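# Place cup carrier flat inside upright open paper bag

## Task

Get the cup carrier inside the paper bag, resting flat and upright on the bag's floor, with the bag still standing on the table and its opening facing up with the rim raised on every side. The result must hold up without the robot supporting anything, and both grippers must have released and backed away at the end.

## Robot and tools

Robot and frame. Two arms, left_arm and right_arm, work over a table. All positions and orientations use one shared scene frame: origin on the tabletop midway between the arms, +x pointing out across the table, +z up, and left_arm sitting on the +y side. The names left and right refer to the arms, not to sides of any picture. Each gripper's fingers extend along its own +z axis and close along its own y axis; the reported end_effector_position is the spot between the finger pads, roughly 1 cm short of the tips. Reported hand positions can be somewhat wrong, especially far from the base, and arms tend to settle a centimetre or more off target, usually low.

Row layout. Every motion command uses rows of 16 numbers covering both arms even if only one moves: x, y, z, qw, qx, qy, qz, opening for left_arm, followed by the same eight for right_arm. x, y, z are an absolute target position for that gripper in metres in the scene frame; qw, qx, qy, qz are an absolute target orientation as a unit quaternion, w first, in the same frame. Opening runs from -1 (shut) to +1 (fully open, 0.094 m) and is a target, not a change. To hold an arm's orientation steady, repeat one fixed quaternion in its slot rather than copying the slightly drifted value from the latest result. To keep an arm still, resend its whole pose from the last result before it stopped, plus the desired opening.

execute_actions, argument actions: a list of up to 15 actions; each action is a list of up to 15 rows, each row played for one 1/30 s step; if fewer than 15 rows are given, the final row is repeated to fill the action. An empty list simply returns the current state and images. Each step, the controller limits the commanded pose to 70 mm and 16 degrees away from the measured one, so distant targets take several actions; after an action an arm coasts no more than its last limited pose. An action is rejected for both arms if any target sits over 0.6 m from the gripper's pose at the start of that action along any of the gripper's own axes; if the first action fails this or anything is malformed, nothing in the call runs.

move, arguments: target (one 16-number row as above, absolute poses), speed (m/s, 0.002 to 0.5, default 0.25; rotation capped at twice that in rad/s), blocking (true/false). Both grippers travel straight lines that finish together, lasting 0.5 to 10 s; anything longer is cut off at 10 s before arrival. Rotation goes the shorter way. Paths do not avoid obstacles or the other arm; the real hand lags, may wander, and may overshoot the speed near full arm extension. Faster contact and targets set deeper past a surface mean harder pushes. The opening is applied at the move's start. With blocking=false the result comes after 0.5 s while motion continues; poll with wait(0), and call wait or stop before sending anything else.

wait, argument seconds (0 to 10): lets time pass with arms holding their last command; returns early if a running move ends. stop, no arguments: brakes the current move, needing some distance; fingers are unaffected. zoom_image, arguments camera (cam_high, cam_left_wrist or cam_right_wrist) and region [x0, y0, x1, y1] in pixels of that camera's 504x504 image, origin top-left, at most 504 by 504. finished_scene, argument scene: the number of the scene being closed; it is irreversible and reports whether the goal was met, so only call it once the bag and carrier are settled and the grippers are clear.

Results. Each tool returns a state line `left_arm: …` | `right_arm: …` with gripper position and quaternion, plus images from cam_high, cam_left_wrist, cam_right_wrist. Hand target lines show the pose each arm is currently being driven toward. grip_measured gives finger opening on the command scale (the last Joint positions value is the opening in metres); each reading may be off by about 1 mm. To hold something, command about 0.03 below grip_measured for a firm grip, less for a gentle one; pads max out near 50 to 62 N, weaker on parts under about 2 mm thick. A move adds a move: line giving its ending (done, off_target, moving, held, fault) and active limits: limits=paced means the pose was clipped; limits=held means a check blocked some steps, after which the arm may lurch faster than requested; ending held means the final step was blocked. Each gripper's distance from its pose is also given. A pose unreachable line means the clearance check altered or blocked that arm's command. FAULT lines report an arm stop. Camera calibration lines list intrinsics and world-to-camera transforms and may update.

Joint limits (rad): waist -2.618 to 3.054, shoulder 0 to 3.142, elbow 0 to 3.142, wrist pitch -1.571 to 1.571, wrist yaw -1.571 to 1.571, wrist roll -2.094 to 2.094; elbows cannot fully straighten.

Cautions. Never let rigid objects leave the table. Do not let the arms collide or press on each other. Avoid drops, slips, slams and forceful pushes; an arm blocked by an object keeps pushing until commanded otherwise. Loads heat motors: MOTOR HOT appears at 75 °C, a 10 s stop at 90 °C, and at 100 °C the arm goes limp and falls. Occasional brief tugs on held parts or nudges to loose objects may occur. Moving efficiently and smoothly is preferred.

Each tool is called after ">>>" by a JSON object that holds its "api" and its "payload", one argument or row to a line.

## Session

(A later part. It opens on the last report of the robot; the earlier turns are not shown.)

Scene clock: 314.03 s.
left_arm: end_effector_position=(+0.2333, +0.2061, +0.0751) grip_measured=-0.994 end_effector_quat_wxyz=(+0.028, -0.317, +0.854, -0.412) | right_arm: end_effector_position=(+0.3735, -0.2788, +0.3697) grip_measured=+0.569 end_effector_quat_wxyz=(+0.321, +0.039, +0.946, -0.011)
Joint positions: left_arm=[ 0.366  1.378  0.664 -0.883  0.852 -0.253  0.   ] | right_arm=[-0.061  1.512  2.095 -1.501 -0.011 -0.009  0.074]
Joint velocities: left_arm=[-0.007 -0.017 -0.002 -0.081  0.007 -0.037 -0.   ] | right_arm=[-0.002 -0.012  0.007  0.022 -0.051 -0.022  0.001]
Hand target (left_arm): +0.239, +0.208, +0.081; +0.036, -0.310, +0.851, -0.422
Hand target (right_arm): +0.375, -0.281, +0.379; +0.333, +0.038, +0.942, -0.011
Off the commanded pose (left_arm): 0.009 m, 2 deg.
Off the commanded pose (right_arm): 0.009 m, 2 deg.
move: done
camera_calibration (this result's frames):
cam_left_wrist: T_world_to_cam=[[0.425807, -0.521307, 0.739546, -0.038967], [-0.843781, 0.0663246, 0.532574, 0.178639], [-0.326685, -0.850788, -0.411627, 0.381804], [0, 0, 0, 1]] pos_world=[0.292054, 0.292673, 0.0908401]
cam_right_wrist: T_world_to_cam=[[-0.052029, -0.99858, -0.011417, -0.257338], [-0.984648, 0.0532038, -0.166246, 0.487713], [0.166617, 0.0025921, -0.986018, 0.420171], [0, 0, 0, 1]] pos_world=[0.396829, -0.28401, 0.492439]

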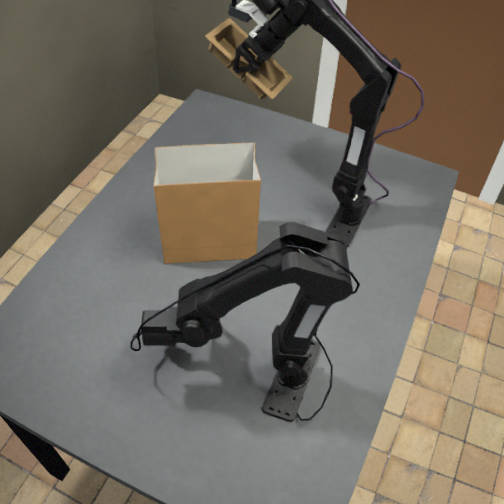

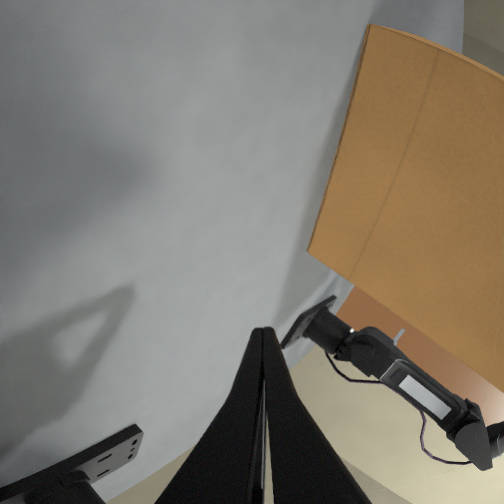

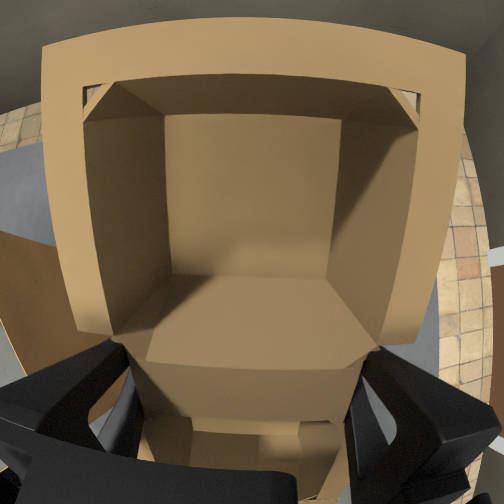

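>>> {"api": "move", "payload": {
  "target": [0.24,0.21,0.08,0.037,-0.3104,0.8517,-0.4210,-1, 0.356,-0.014,0.378,0.3224,-0.2440,0.9105,0.0864,0.538],
  "speed": 0.2
}}

>>> {"api": "zoom_image", "payload": {
  "camera": "cam_high",
  "region": [110, 40, 330, 260]
}}

Scene clock: 323.93 s.
left_arm: end_effector_position=(+0.2333, +0.2078, +0.0749) grip_measured=-0.994 end_effector_quat_wxyz=(+0.031, -0.316, +0.854, -0.411) | right_arm: end_effector_position=(+0.3547, -0.0172, +0.3695) grip_measured=+0.569 end_effector_quat_wxyz=(+0.305, -0.247, +0.916, +0.087)
Joint positions: left_arm=[ 0.374  1.378  0.664 -0.884  0.85  -0.243  0.   ] | right_arm=[ 0.723  1.775  2.396 -1.552  0.089  0.134  0.074]
Joint velocities: left_arm=[ 0.017 -0.007  0.002 -0.007 -0.022 -0.037  0.001] | right_arm=[ 0.007  0.002  0.017 -0.051  0.007 -0.066 -0.001]
Hand target (left_arm): +0.240, +0.210, +0.080; +0.037, -0.311, +0.852, -0.421
Hand target (right_arm): +0.355, -0.017, +0.379; +0.318, -0.243, +0.912, +0.089
Off the commanded pose (left_arm): 0.009 m, 1 deg.
Off the commanded pose (right_arm): 0.009 m, 2 deg.
move: done
camera_calibration (this result's frames):
cam_left_wrist: T_world_to_cam=[[0.422016, -0.523819, 0.739943, -0.0366238], [-0.846798, 0.0637405, 0.528082, 0.180252], [-0.323784, -0.849441, -0.416669, 0.382644], [0, 0, 0, 1]] pos_world=[0.291986, 0.29436, 0.0913477]
cam_right_wrist: T_world_to_cam=[[0.528864, -0.848544, -0.0166223, -0.198542], [-0.839393, -0.520067, -0.157958, 0.39081], [0.12539, 0.0974912, -0.987306, 0.43917], [0, 0, 0, 1]] pos_world=[0.377977, -0.00803955, 0.492026]

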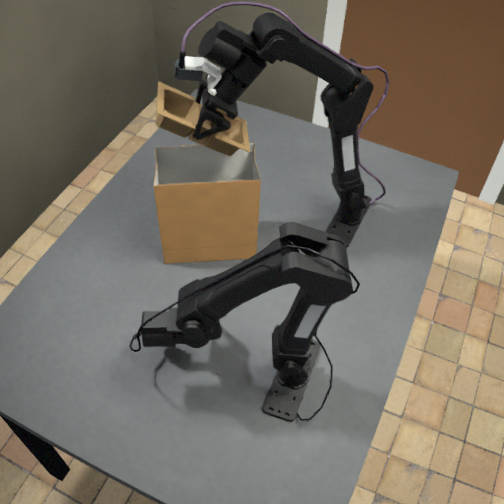

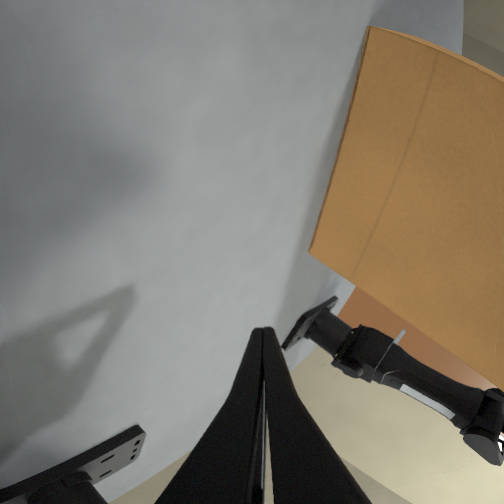

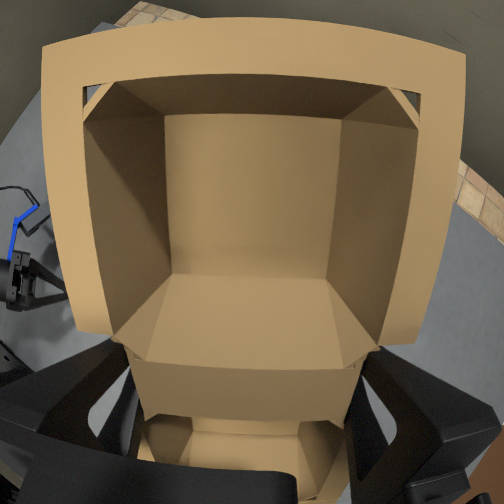

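Region (110, 40, 330, 260) of cam_high's 504x504 image, scaled by 2.291, with more detail than that image has.

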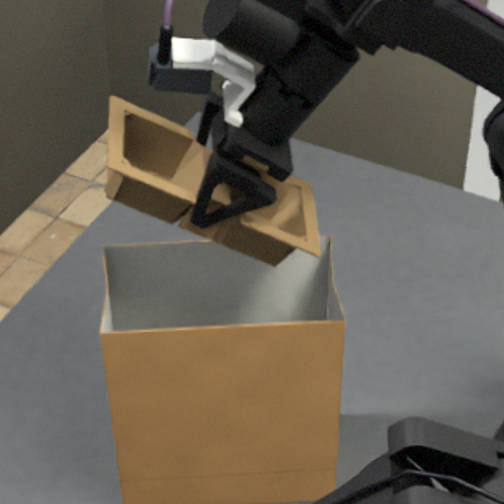

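>>> {"api": "move", "payload": {
  "target": [0.24,0.21,0.08,0.037,-0.3104,0.8517,-0.4210,-1, 0.356,-0.014,0.338,0.2988,-0.2421,0.9197,0.0787,0.538],
  "speed": 0.06
}}

>>> {"api": "zoom_image", "payload": {
  "camera": "cam_high",
  "region": [110, 40, 330, 260]
}}

Scene clock: 333.07 s.
left_arm: end_effector_position=(+0.2333, +0.2079, +0.0748) grip_measured=-0.994 end_effector_quat_wxyz=(+0.031, -0.316, +0.854, -0.411) | right_arm: end_effector_position=(+0.3587, -0.0136, +0.3294) grip_measured=+0.569 end_effector_quat_wxyz=(+0.282, -0.244, +0.925, +0.075)
Joint positions: left_arm=[ 0.374  1.378  0.664 -0.884  0.85  -0.242  0.   ] | right_arm=[ 0.728  1.707  2.132 -1.411  0.099  0.148  0.074]
Joint velocities: left_arm=[-0.002  0.002 -0.002 -0.022 -0.007  0.066  0.   ] | right_arm=[ 0.002  0.007 -0.007 -0.051 -0.022 -0.022 -0.   ]
Hand target (left_arm): +0.240, +0.210, +0.080; +0.037, -0.311, +0.852, -0.421
Hand target (right_arm): +0.356, -0.014, +0.338; +0.298, -0.242, +0.920, +0.079
Off the commanded pose (left_arm): 0.009 m, 1 deg.
Off the commanded pose (right_arm): 0.009 m, 2 deg.
move: done
camera_calibration (this result's frames):
cam_left_wrist: T_world_to_cam=[[0.421928, -0.52453, 0.73949, -0.0362868], [-0.846741, 0.063546, 0.528196, 0.180284], [-0.324046, -0.849017, -0.417329, 0.382677], [0, 0, 0, 1]] pos_world=[0.291969, 0.29441, 0.0913109]
cam_right_wrist: T_world_to_cam=[[0.517907, -0.855388, -0.00912807, -0.196951], [-0.851094, -0.514175, -0.10613, 0.376922], [0.0860887, 0.0627342, -0.99431, 0.414607], [0, 0, 0, 1]] pos_world=[0.387105, -0.000676132, 0.450453]

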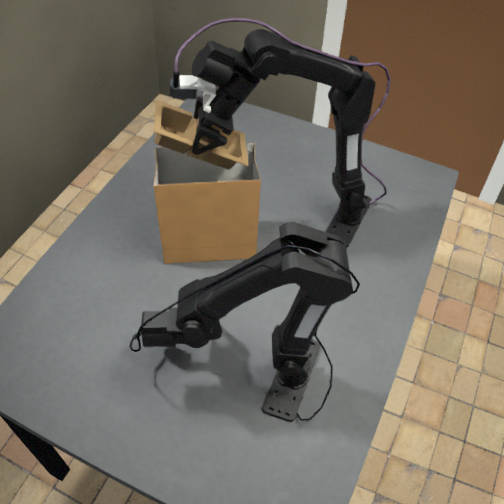

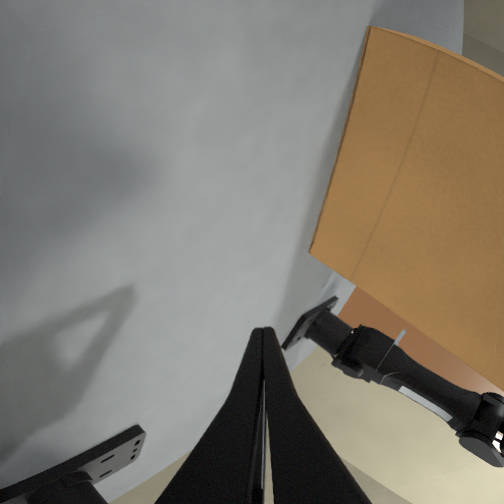

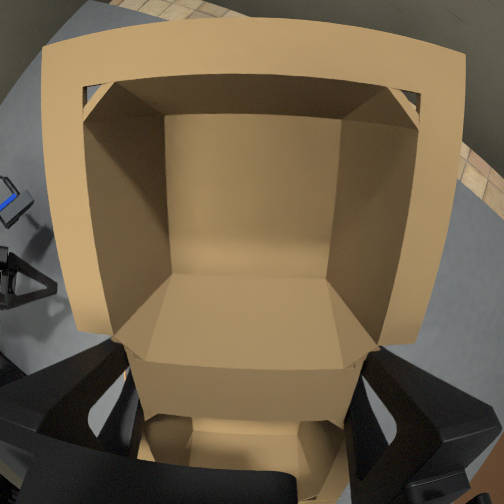

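Region (110, 40, 330, 260) of cam_high's 504x504 image, scaled by 2.291, with more detail than that image has.

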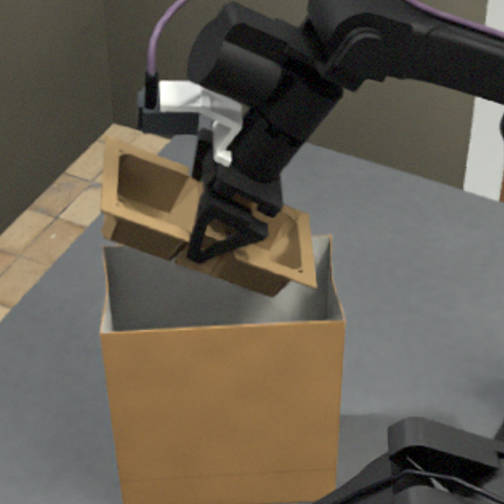

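>>> {"api": "zoom_image", "payload": {
  "camera": "cam_right_wrist",
  "region": [60, 320, 440, 504]
}}

Region (60, 320, 440, 504) of cam_right_wrist's 504x504 image, scaled by 1.326, with more detail than that image has; it fills the top 244 rows of this view, and the rest is white.

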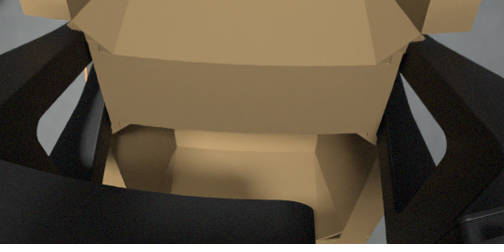

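>>> {"api": "move", "payload": {
  "target": [0.24,0.21,0.08,0.037,-0.3104,0.8517,-0.4210,-1, 0.350,-0.004,0.330,0.2988,-0.2421,0.9197,0.0787,0.538],
  "speed": 0.04
}}

>>> {"api": "zoom_image", "payload": {
  "camera": "cam_right_wrist",
  "region": [60, 320, 440, 504]
}}

>>> {"api": "zoom_image", "payload": {
  "camera": "cam_high",
  "region": [110, 40, 330, 260]
}}

Scene clock: 351.10 s.
left_arm: end_effector_position=(+0.2332, +0.2078, +0.0748) grip_measured=-0.994 end_effector_quat_wxyz=(+0.031, -0.316, +0.854, -0.411) | right_arm: end_effector_position=(+0.3520, -0.0037, +0.3218) grip_measured=+0.569 end_effector_quat_wxyz=(+0.282, -0.246, +0.924, +0.075)
Joint positions: left_arm=[ 0.374  1.378  0.664 -0.884  0.85  -0.242  0.   ] | right_arm=[ 0.768  1.69   2.075 -1.374  0.12   0.179  0.074]
Joint velocities: left_arm=[ 0.002  0.007 -0.022 -0.051 -0.081  0.022  0.001] | right_arm=[-0.017 -0.002 -0.017 -0.037  0.007 -0.022 -0.   ]
Hand target (left_arm): +0.240, +0.210, +0.080; +0.037, -0.311, +0.852, -0.421
Hand target (right_arm): +0.350, -0.004, +0.330; +0.298, -0.242, +0.920, +0.079
Off the commanded pose (left_arm): 0.009 m, 2 deg.
Off the commanded pose (right_arm): 0.008 m, 2 deg.
move: done
camera_calibration (this result's frames):
cam_left_wrist: T_world_to_cam=[[0.422182, -0.524406, 0.739433, -0.0363582], [-0.84656, 0.0636343, 0.528476, 0.180149], [-0.324189, -0.849087, -0.417076, 0.38266], [0, 0, 0, 1]] pos_world=[0.291911, 0.294381, 0.0912783]
cam_right_wrist: T_world_to_cam=[[0.519941, -0.854154, -0.00913118, -0.185778], [-0.849837, -0.516174, -0.106497, 0.375205], [0.0862519, 0.0631323, -0.994271, 0.406958], [0, 0, 0, 1]] pos_world=[0.380356, 0.00929581, 0.442889]

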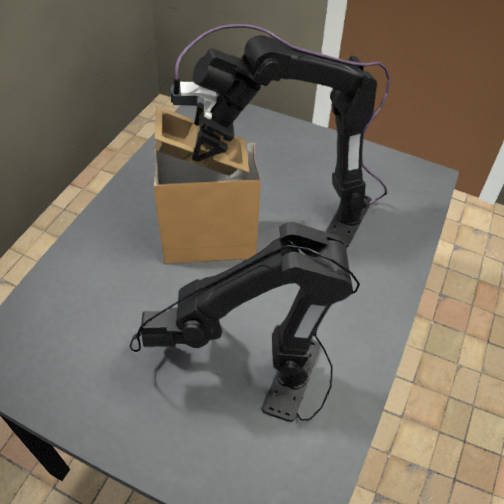

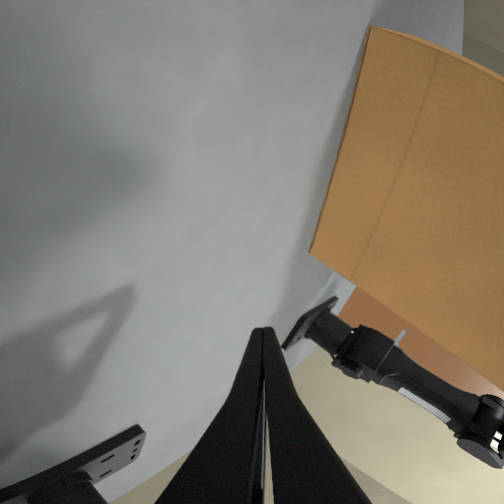

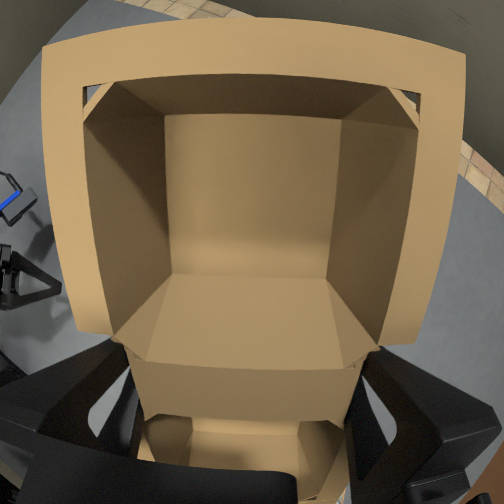

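Region (60, 320, 440, 504) of cam_right_wrist's 504x504 image, scaled by 1.326, with more detail than that image has; it fills the top 244 rows of this view, and the rest is white.

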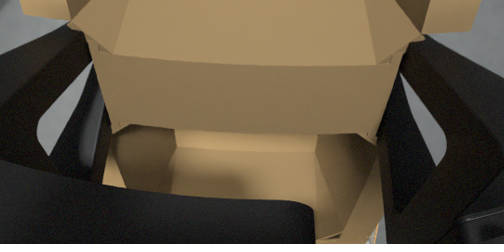

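Region (110, 40, 330, 260) of cam_high's 504x504 image, scaled by 2.291, with more detail than that image has.

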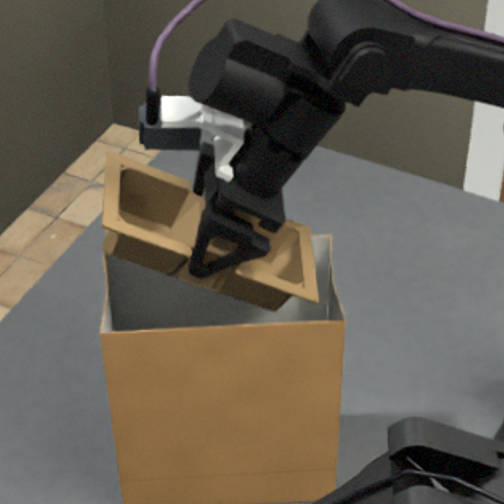

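>>> {"api": "move", "payload": {
  "target": [0.24,0.21,0.08,0.037,-0.3104,0.8517,-0.4210,-1, 0.350,-0.004,0.295,0.2746,-0.2441,0.9272,0.0723,0.538],
  "speed": 0.04
}}

>>> {"api": "zoom_image", "payload": {
  "camera": "cam_right_wrist",
  "region": [60, 320, 440, 504]
}}

>>> {"api": "zoom_image", "payload": {
  "camera": "cam_high",
  "region": [110, 40, 330, 260]
}}

Scene clock: 356.93 s.
left_arm: end_effector_position=(+0.2332, +0.2078, +0.0748) grip_measured=-0.994 end_effector_quat_wxyz=(+0.031, -0.316, +0.854, -0.411) | right_arm: end_effector_position=(+0.3512, -0.0046, +0.2859) grip_measured=+0.569 end_effector_quat_wxyz=(+0.257, -0.248, +0.932, +0.062)
Joint positions: left_arm=[ 0.374  1.378  0.664 -0.884  0.85  -0.242  0.   ] | right_arm=[ 0.768  1.664  1.914 -1.298  0.121  0.182  0.074]
Joint velocities: left_arm=[ 0.002  0.007  0.002 -0.022 -0.051  0.022  0.001] | right_arm=[ 0.017  0.007  0.007  0.081 -0.066  0.007 -0.001]
Hand target (left_arm): +0.240, +0.210, +0.080; +0.037, -0.311, +0.852, -0.421
Hand target (right_arm): +0.350, -0.004, +0.295; +0.274, -0.244, +0.927, +0.072
Off the commanded pose (left_arm): 0.009 m, 2 deg.
Off the commanded pose (right_arm): 0.009 m, 2 deg.
move: done
camera_calibration (this result's frames):
cam_left_wrist: T_world_to_cam=[[0.422182, -0.524406, 0.739433, -0.0363582], [-0.84656, 0.0636343, 0.528476, 0.180149], [-0.324189, -0.849087, -0.417076, 0.38266], [0, 0, 0, 1]] pos_world=[0.291911, 0.294381, 0.0912783]
cam_right_wrist: T_world_to_cam=[[0.517212, -0.855856, 0.0010781, -0.188431], [-0.854826, -0.516651, -0.0484204, 0.355382], [0.0419979, 0.024122, -0.998826, 0.38801], [0, 0, 0, 1]] pos_world=[0.384953, 0.0129792, 0.404966]

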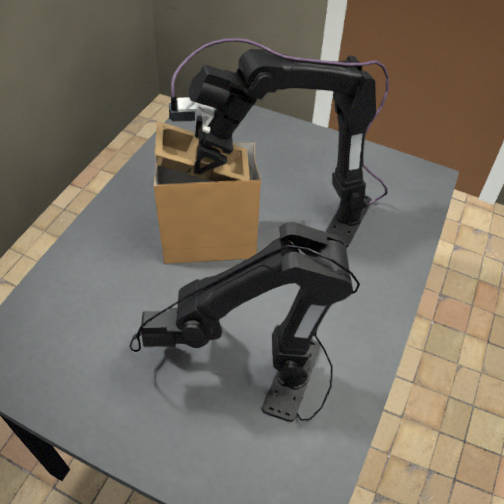

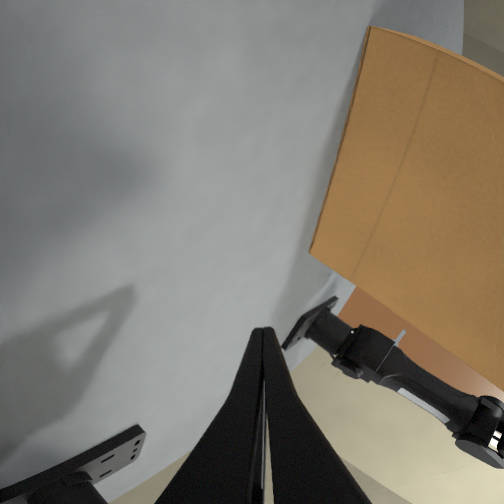

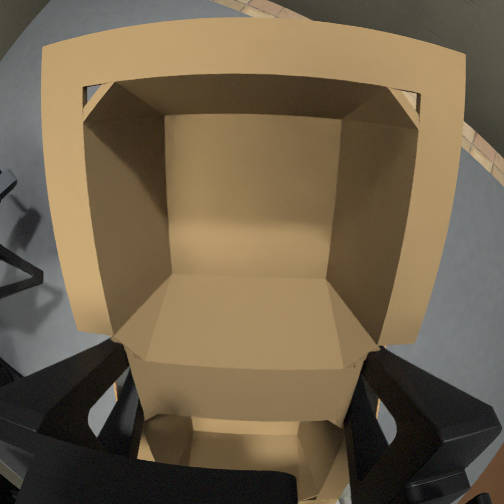

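Region (60, 320, 440, 504) of cam_right_wrist's 504x504 image, scaled by 1.326, with more detail than that image has; it fills the top 244 rows of this view, and the rest is white.

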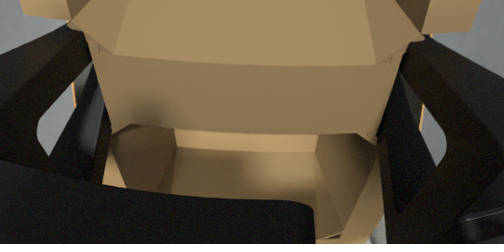

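Region (110, 40, 330, 260) of cam_high's 504x504 image, scaled by 2.291, with more detail than that image has.

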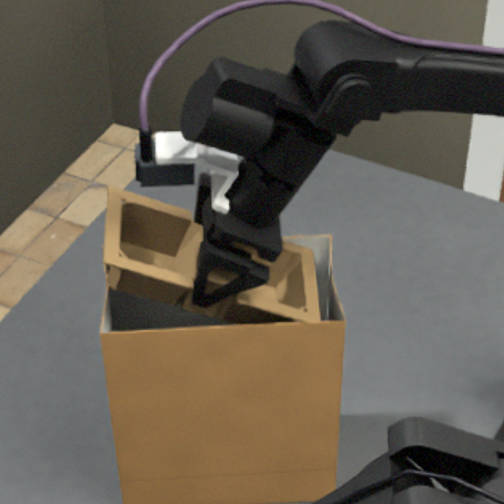

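>>> {"api": "move", "payload": {
  "target": [0.24,0.21,0.08,0.037,-0.3104,0.8517,-0.4210,-1, 0.338,-0.0105,0.262,0.2503,-0.2459,0.9340,0.0659,0.538],
  "speed": 0.04
}}

>>> {"api": "zoom_image", "payload": {
  "camera": "cam_high",
  "region": [110, 40, 330, 260]
}}

Scene clock: 375.67 s.
left_arm: end_effector_position=(+0.2332, +0.2078, +0.0748) grip_measured=-0.994 end_effector_quat_wxyz=(+0.031, -0.316, +0.854, -0.411) | right_arm: end_effector_position=(+0.3407, -0.0129, +0.2535) grip_measured=+0.569 end_effector_quat_wxyz=(+0.234, -0.247, +0.939, +0.054)
Joint positions: left_arm=[ 0.374  1.378  0.664 -0.884  0.85  -0.242  0.   ] | right_arm=[ 0.768  1.607  1.737 -1.228  0.116  0.192  0.074]
Joint velocities: left_arm=[ 0.002 -0.002 -0.007 -0.022 -0.051 -0.007  0.002] | right_arm=[-0.002  0.002 -0.002 -0.022 -0.007 -0.007 -0.001]
Hand target (left_arm): +0.240, +0.210, +0.080; +0.037, -0.311, +0.852, -0.421
Hand target (right_arm): +0.338, -0.011, +0.262; +0.250, -0.246, +0.934, +0.066
Off the commanded pose (left_arm): 0.009 m, 2 deg.
Off the commanded pose (right_arm): 0.009 m, 2 deg.
move: done
camera_calibration (this result's frames):
cam_left_wrist: T_world_to_cam=[[0.422182, -0.524406, 0.739433, -0.0363582], [-0.84656, 0.0636343, 0.528476, 0.180149], [-0.324189, -0.849087, -0.417076, 0.38266], [0, 0, 0, 1]] pos_world=[0.291911, 0.294381, 0.0912783]
cam_right_wrist: T_world_to_cam=[[0.511874, -0.859059, 0.00152456, -0.188398], [-0.85906, -0.511874, 0.000822364, 0.329604], [0.0000739217, -0.00173063, -0.999998, 0.370535], [0, 0, 0, 1]] pos_world=[0.379558, 0.00751187, 0.370551]

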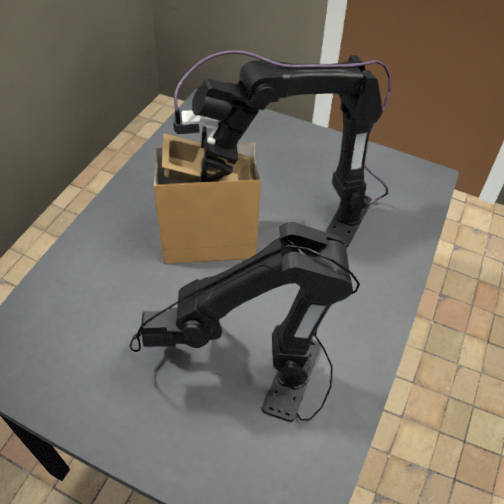

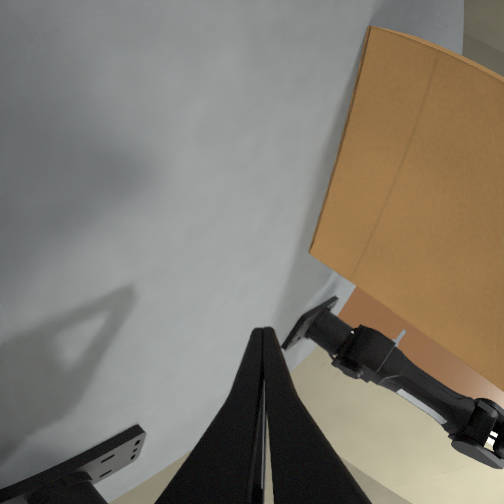

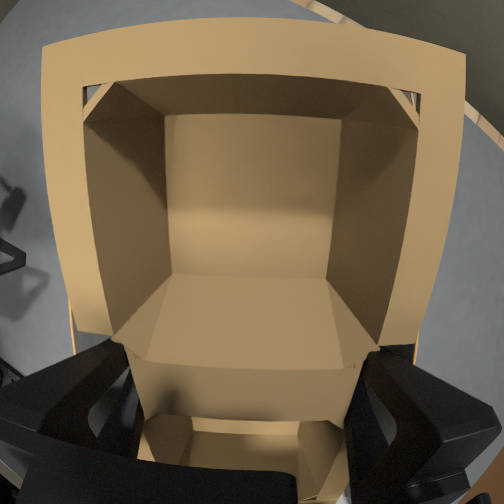

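Region (110, 40, 330, 260) of cam_high's 504x504 image, scaled by 2.291, with more detail than that image has.

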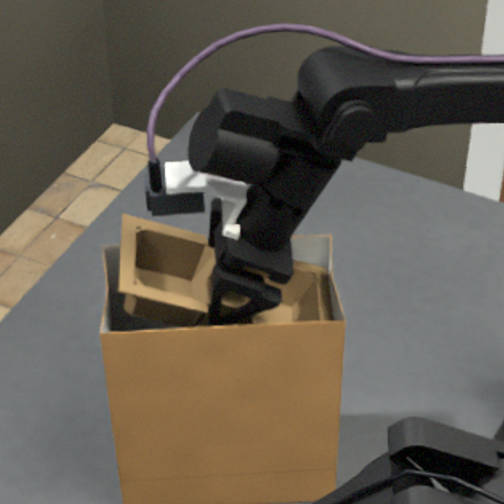

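>>> {"api": "move", "payload": {
  "target": [0.24,0.21,0.08,0.037,-0.3104,0.8517,-0.4210,-1, 0.334,-0.010,0.215,0.2175,-0.2481,0.9422,0.0573,0.538],
  "speed": 0.04
}}

>>> {"api": "zoom_image", "payload": {
  "camera": "cam_high",
  "region": [110, 40, 330, 260]
}}

Scene clock: 391.93 s.
left_arm: end_effector_position=(+0.2332, +0.2079, +0.0748) grip_measured=-0.994 end_effector_quat_wxyz=(+0.031, -0.316, +0.855, -0.411) | right_arm: end_effector_position=(+0.3369, -0.0133, +0.2075) grip_measured=+0.569 end_effector_quat_wxyz=(+0.203, -0.248, +0.946, +0.046)
Joint positions: left_arm=[ 0.374  1.378  0.664 -0.884  0.849 -0.242  0.   ] | right_arm=[ 0.768  1.607  1.576 -1.133  0.103  0.201  0.074]
Joint velocities: left_arm=[-0.002 -0.002  0.017 -0.007  0.037 -0.051  0.   ] | right_arm=[ 0.017 -0.012  0.002 -0.022 -0.081 -0.051  0.001]
Hand target (left_arm): +0.240, +0.210, +0.080; +0.037, -0.311, +0.852, -0.421
Hand target (right_arm): +0.334, -0.010, +0.215; +0.217, -0.248, +0.942, +0.057
Off the commanded pose (left_arm): 0.009 m, 2 deg.
Off the commanded pose (right_arm): 0.009 m, 2 deg.
move: done
camera_calibration (this result's frames):
cam_left_wrist: T_world_to_cam=[[0.4223, -0.524664, 0.739182, -0.036246], [-0.846471, 0.0634621, 0.528639, 0.180158], [-0.324268, -0.848941, -0.417313, 0.382671], [0, 0, 0, 1]] pos_world=[0.291893, 0.294415, 0.0912471]
cam_right_wrist: T_world_to_cam=[[0.509728, -0.860336, -0.000468516, -0.185633], [-0.858357, -0.508592, 0.06751, 0.312109], [-0.0583196, -0.0340096, -0.997718, 0.343361], [0, 0, 0, 1]] pos_world=[0.382548, 0.0107076, 0.32142]

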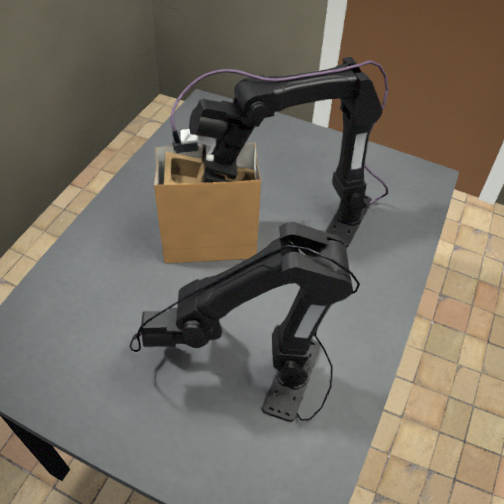

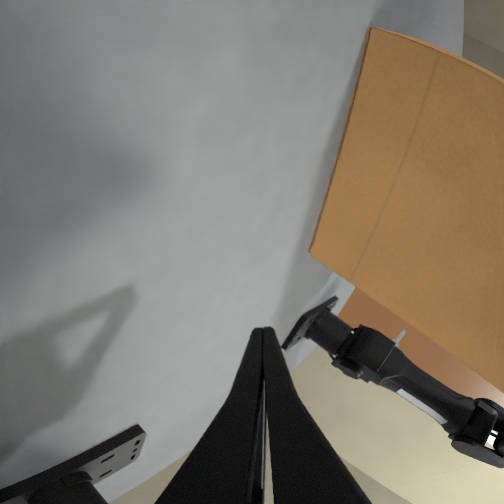

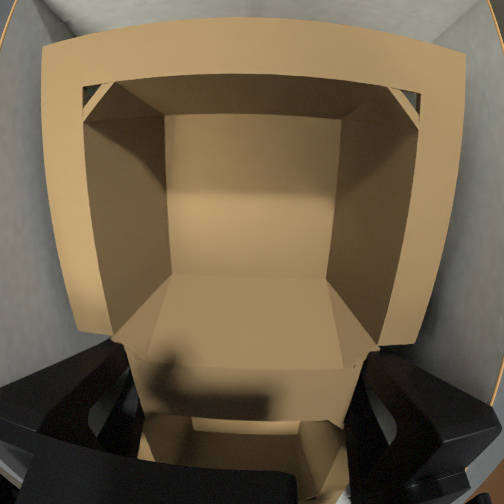

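Region (110, 40, 330, 260) of cam_high's 504x504 image, scaled by 2.291, with more detail than that image has.

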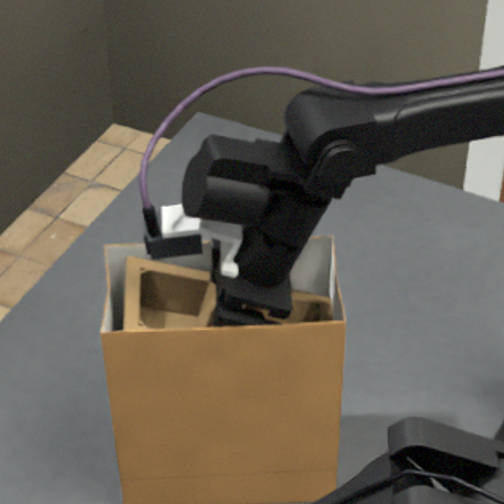

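>>> {"api": "move", "payload": {
  "target": [0.24,0.21,0.08,0.037,-0.3104,0.8517,-0.4210,-1, 0.3354,-0.0165,0.135,0.1262,-0.2524,0.9587,0.0332,0.538],
  "speed": 0.05
}}

>>> {"api": "zoom_image", "payload": {
  "camera": "cam_high",
  "region": [110, 60, 330, 280]
}}

Scene clock: 406.80 s.
left_arm: end_effector_position=(+0.2332, +0.2078, +0.0748) grip_measured=-0.994 end_effector_quat_wxyz=(+0.031, -0.316, +0.854, -0.411) | right_arm: end_effector_position=(+0.3336, -0.0149, +0.1398) grip_measured=+0.569 end_effector_quat_wxyz=(+0.128, -0.253, +0.959, +0.031)
Joint positions: left_arm=[ 0.374  1.378  0.664 -0.884  0.85  -0.242  0.   ] | right_arm=[ 0.749  1.705  1.463 -1.071  0.056  0.192  0.074]
Joint velocities: left_arm=[ 0.012  0.007 -0.012  0.022 -0.007  0.022  0.001] | right_arm=[-0.007 -0.002 -0.007 -0.022  0.11  -0.051 -0.001]
Hand target (left_arm): +0.240, +0.210, +0.080; +0.037, -0.311, +0.852, -0.421
Hand target (right_arm): +0.336, -0.016, +0.135; +0.127, -0.252, +0.959, +0.032
Off the commanded pose (left_arm): 0.009 m, 2 deg.
Off the commanded pose (right_arm): 0.005 m, 0 deg.
move: done
camera_calibration (this result's frames):
cam_left_wrist: T_world_to_cam=[[0.422182, -0.524406, 0.739433, -0.0363582], [-0.84656, 0.0636343, 0.528476, 0.180149], [-0.324189, -0.849087, -0.417076, 0.38266], [0, 0, 0, 1]] pos_world=[0.291911, 0.294381, 0.0912783]
cam_right_wrist: T_world_to_cam=[[0.512608, -0.858526, -0.0128512, -0.184526], [-0.836061, -0.502491, 0.220238, 0.284339], [-0.195538, -0.102152, -0.975361, 0.317243], [0, 0, 0, 1]] pos_world=[0.394347, 0.0168639, 0.244433]

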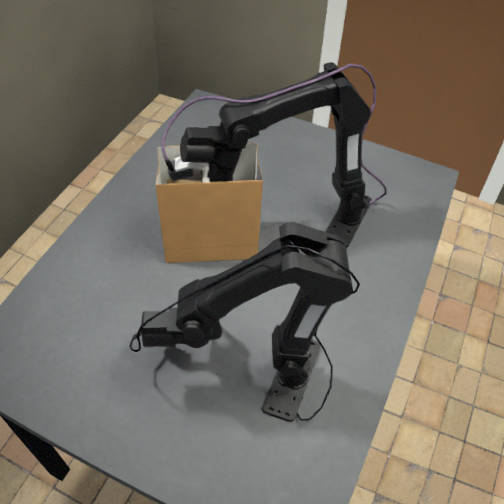

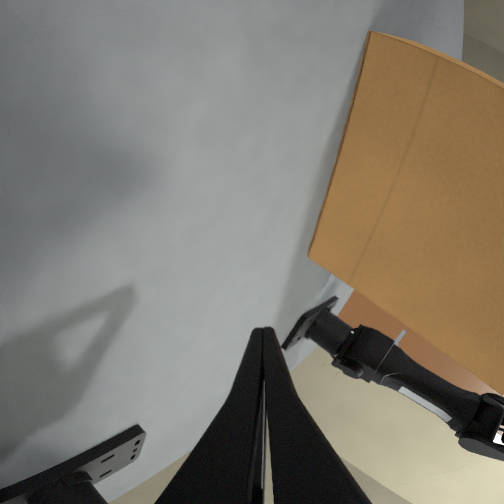

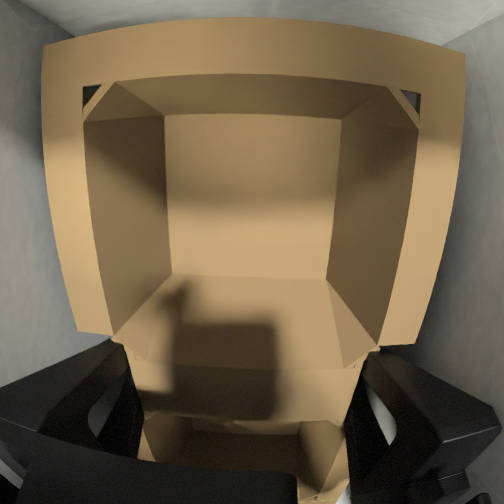

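Region (110, 60, 330, 280) of cam_high's 504x504 image, scaled by 2.291, with more detail than that image has.

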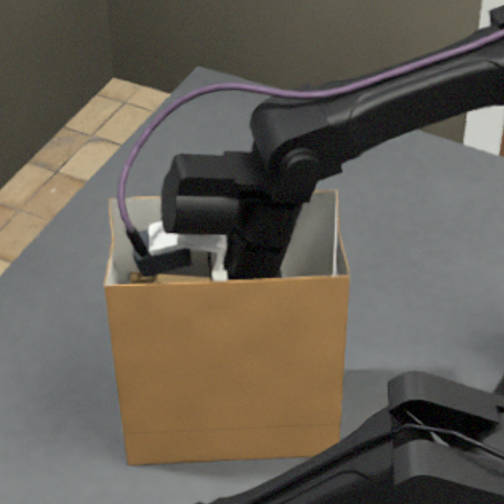

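>>> {"api": "move", "payload": {
  "target": [0.24,0.21,0.08,0.037,-0.3104,0.8517,-0.4210,-1, 0.3354,-0.0165,0.058,0.0675,-0.2540,0.9647,0.0178,0.538],
  "speed": 0.05
}}

>>> {"api": "zoom_image", "payload": {
  "camera": "cam_high",
  "region": [110, 60, 330, 280]
}}

Scene clock: 421.30 s.
left_arm: end_effector_position=(+0.2332, +0.2079, +0.0748) grip_measured=-0.994 end_effector_quat_wxyz=(+0.031, -0.316, +0.855, -0.411) | right_arm: end_effector_position=(+0.3340, -0.0143, +0.0626) grip_measured=+0.569 end_effector_quat_wxyz=(+0.068, -0.255, +0.964, +0.015)
Joint positions: left_arm=[ 0.374  1.378  0.664 -0.884  0.849 -0.242  0.   ] | right_arm=[ 0.737  1.855  1.361 -0.941  0.031  0.184  0.074]
Joint velocities: left_arm=[-0.007  0.012 -0.002 -0.066 -0.051 -0.022 -0.   ] | right_arm=[ 0.002 -0.002 -0.027 -0.066 -0.095 -0.022 -0.001]
Hand target (left_arm): +0.240, +0.210, +0.080; +0.037, -0.311, +0.852, -0.421
Hand target (right_arm): +0.336, -0.016, +0.059; +0.068, -0.253, +0.965, +0.017
Off the commanded pose (left_arm): 0.009 m, 2 deg.
Off the commanded pose (right_arm): 0.005 m, 0 deg.
move: done
camera_calibration (this result's frames):
cam_left_wrist: T_world_to_cam=[[0.4223, -0.524664, 0.739182, -0.036246], [-0.846471, 0.0634621, 0.528639, 0.180158], [-0.324268, -0.848941, -0.417313, 0.382671], [0, 0, 0, 1]] pos_world=[0.291893, 0.294415, 0.0912471]
cam_right_wrist: T_world_to_cam=[[0.511664, -0.859052, -0.0151549, -0.184799], [-0.805278, -0.485636, 0.340126, 0.284391], [-0.299546, -0.161826, -0.940258, 0.273731], [0, 0, 0, 1]] pos_world=[0.405563, 0.0236553, 0.157849]

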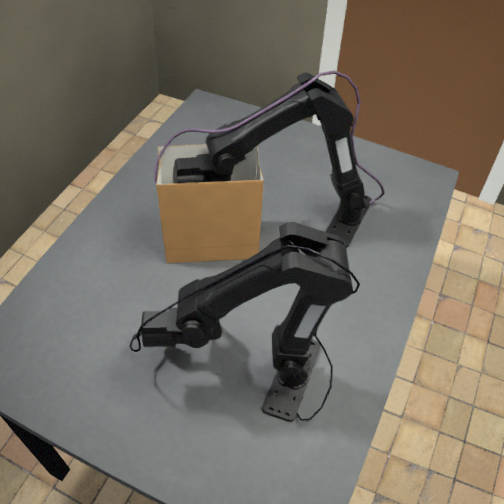

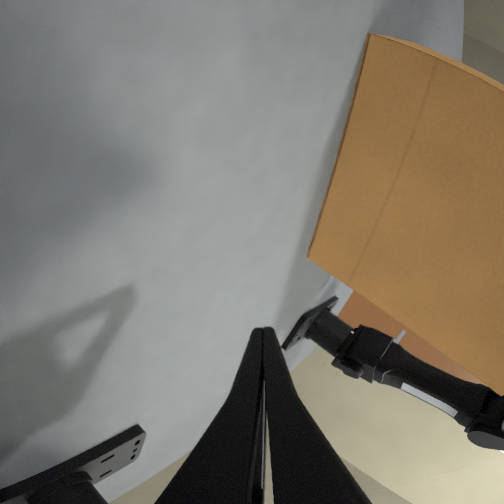

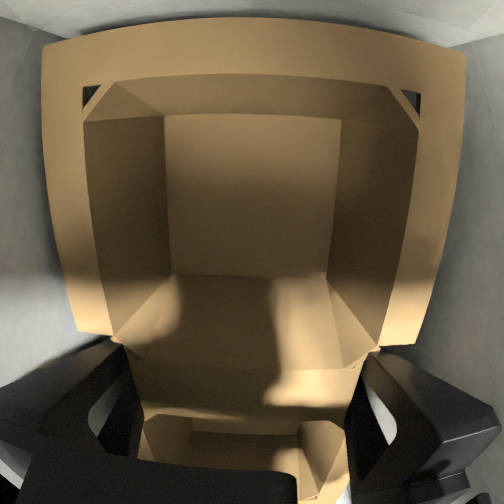

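Region (110, 60, 330, 280) of cam_high's 504x504 image, scaled by 2.291, with more detail than that image has.

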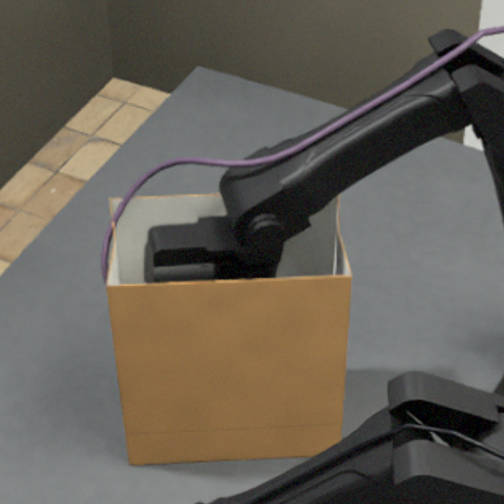

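>>> {"api": "move", "payload": {
  "target": [0.24,0.21,0.08,0.037,-0.3104,0.8517,-0.4210,-1, 0.336,-0.016,0.023,0.0380,-0.2544,0.9662,0.0100,0.538],
  "speed": 0.025
}}

>>> {"api": "zoom_image", "payload": {
  "camera": "cam_high",
  "region": [110, 60, 330, 280]
}}

Scene clock: 429.87 s.
left_arm: end_effector_position=(+0.2332, +0.2078, +0.0748) grip_measured=-0.994 end_effector_quat_wxyz=(+0.031, -0.316, +0.854, -0.411) | right_arm: end_effector_position=(+0.3379, -0.0116, +0.0313) grip_measured=+0.569 end_effector_quat_wxyz=(+0.045, -0.255, +0.966, +0.010)
Joint positions: left_arm=[ 0.374  1.378  0.664 -0.884  0.85  -0.242  0.   ] | right_arm=[ 0.73   1.947  1.361 -0.895  0.02   0.18   0.074]
Joint velocities: left_arm=[-0.012 -0.002 -0.002  0.051 -0.007 -0.022 -0.001] | right_arm=[ 0.002 -0.002 -0.007 -0.007 -0.066  0.066  0.   ]
Hand target (left_arm): +0.240, +0.210, +0.080; +0.037, -0.311, +0.852, -0.421
Hand target (right_arm): +0.336, -0.016, +0.023; +0.038, -0.254, +0.966, +0.009
Off the commanded pose (left_arm): 0.009 m, 2 deg.
Off the commanded pose (right_arm): 0.010 m, 1 deg.
move: done
camera_calibration (this result's frames):
cam_left_wrist: T_world_to_cam=[[0.422182, -0.524406, 0.739433, -0.0363582], [-0.84656, 0.0636343, 0.528476, 0.180149], [-0.324189, -0.849087, -0.417076, 0.38266], [0, 0, 0, 1]] pos_world=[0.291911, 0.294381, 0.0912783]
cam_right_wrist: T_world_to_cam=[[0.510375, -0.859763, -0.0180226, -0.184429], [-0.790457, -0.477281, 0.383901, 0.293277], [-0.338666, -0.181687, -0.923198, 0.258356], [0, 0, 0, 1]] pos_world=[0.413447, 0.0283501, 0.1226]

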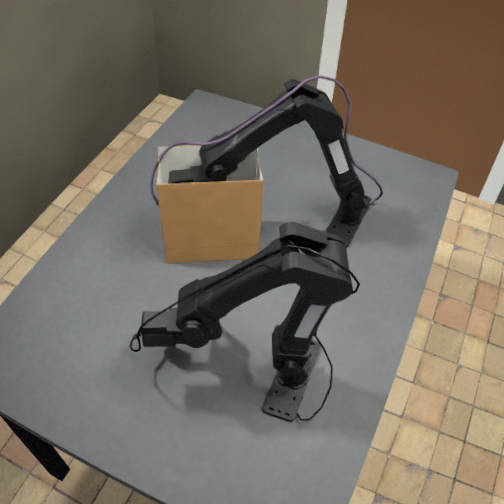

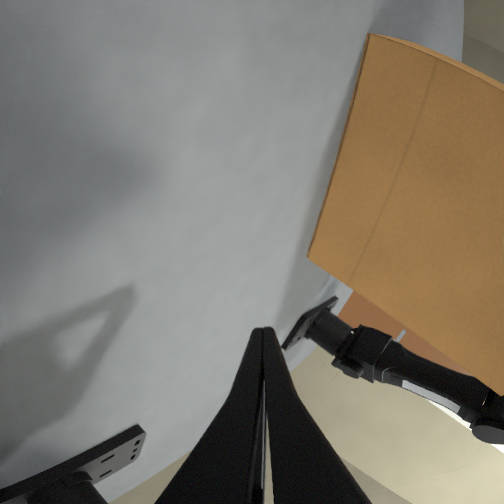

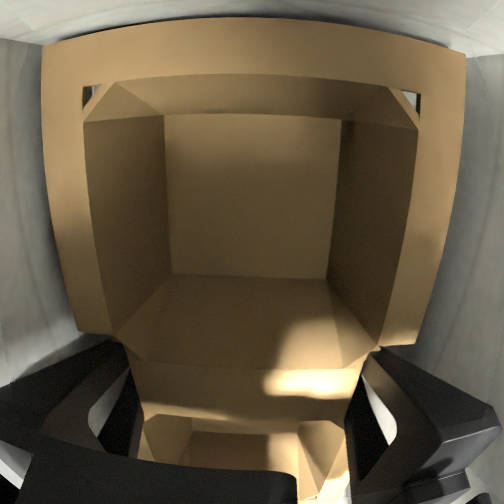

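Region (110, 60, 330, 280) of cam_high's 504x504 image, scaled by 2.291, with more detail than that image has.

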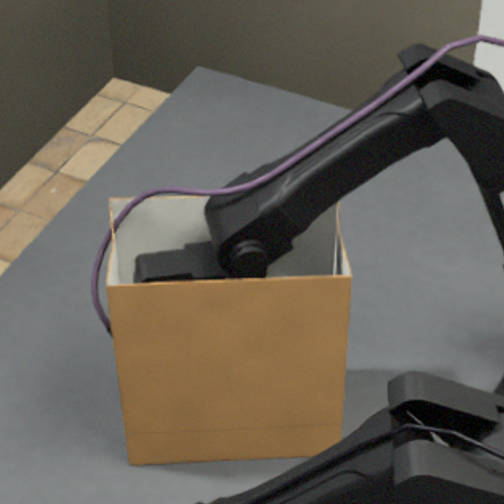

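>>> {"api": "move", "payload": {
  "target": [0.24,0.21,0.08,0.037,-0.3104,0.8517,-0.4210,-1, 0.332,-0.0185,0.018,0.0380,-0.2544,0.9662,0.0100,0.538],
  "speed": 0.015
}}

Scene clock: 441.00 s.
left_arm: end_effector_position=(+0.2332, +0.2079, +0.0748) grip_measured=-0.994 end_effector_quat_wxyz=(+0.031, -0.316, +0.855, -0.411) | right_arm: end_effector_position=(+0.3378, -0.0116, +0.0293) grip_measured=+0.568 end_effector_quat_wxyz=(+0.049, -0.255, +0.966, +0.013)
Joint positions: left_arm=[ 0.374  1.378  0.664 -0.884  0.849 -0.242  0.   ] | right_arm=[ 0.729  1.94   1.343 -0.873  0.018  0.179  0.074]
Joint velocities: left_arm=[-0.017 -0.012  0.012 -0.022  0.007 -0.037  0.001] | right_arm=[-0.017 -0.007 -0.012 -0.037 -0.051  0.037  0.   ]
Hand target (left_arm): +0.240, +0.210, +0.080; +0.037, -0.311, +0.852, -0.421
Hand target (right_arm): +0.332, -0.019, +0.018; +0.037, -0.254, +0.966, +0.010
Off the commanded pose (left_arm): 0.009 m, 2 deg.
Off the commanded pose (right_arm): 0.015 m, 1 deg.
move: off_target (right_arm)
camera_calibration (this result's frames):
cam_left_wrist: T_world_to_cam=[[0.4223, -0.524664, 0.739182, -0.036246], [-0.846471, 0.0634621, 0.528639, 0.180158], [-0.324268, -0.848941, -0.417313, 0.382671], [0, 0, 0, 1]] pos_world=[0.291893, 0.294415, 0.0912471]
cam_right_wrist: T_world_to_cam=[[0.510688, -0.859489, -0.0218428, -0.184347], [-0.792812, -0.480595, 0.374804, 0.294962], [-0.332637, -0.174091, -0.926847, 0.254682], [0, 0, 0, 1]] pos_world=[0.41271, 0.027651, 0.121472]

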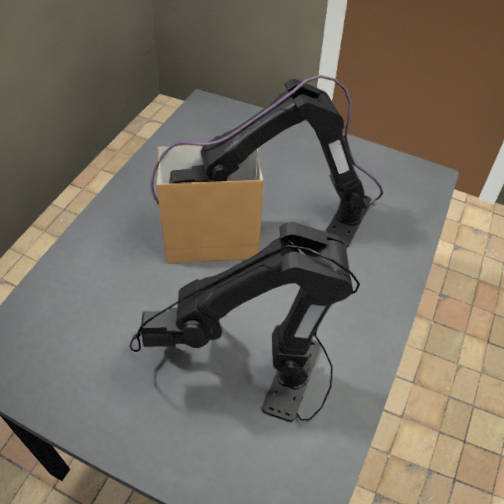

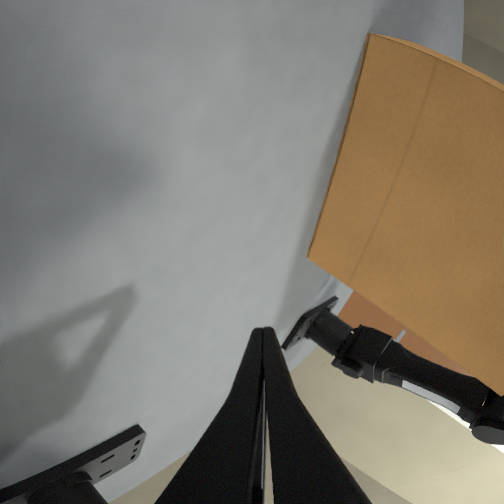

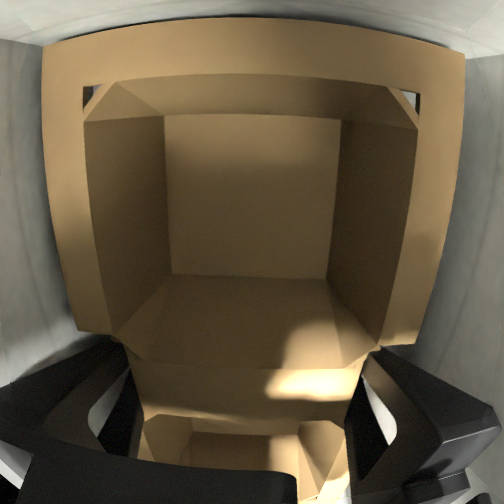

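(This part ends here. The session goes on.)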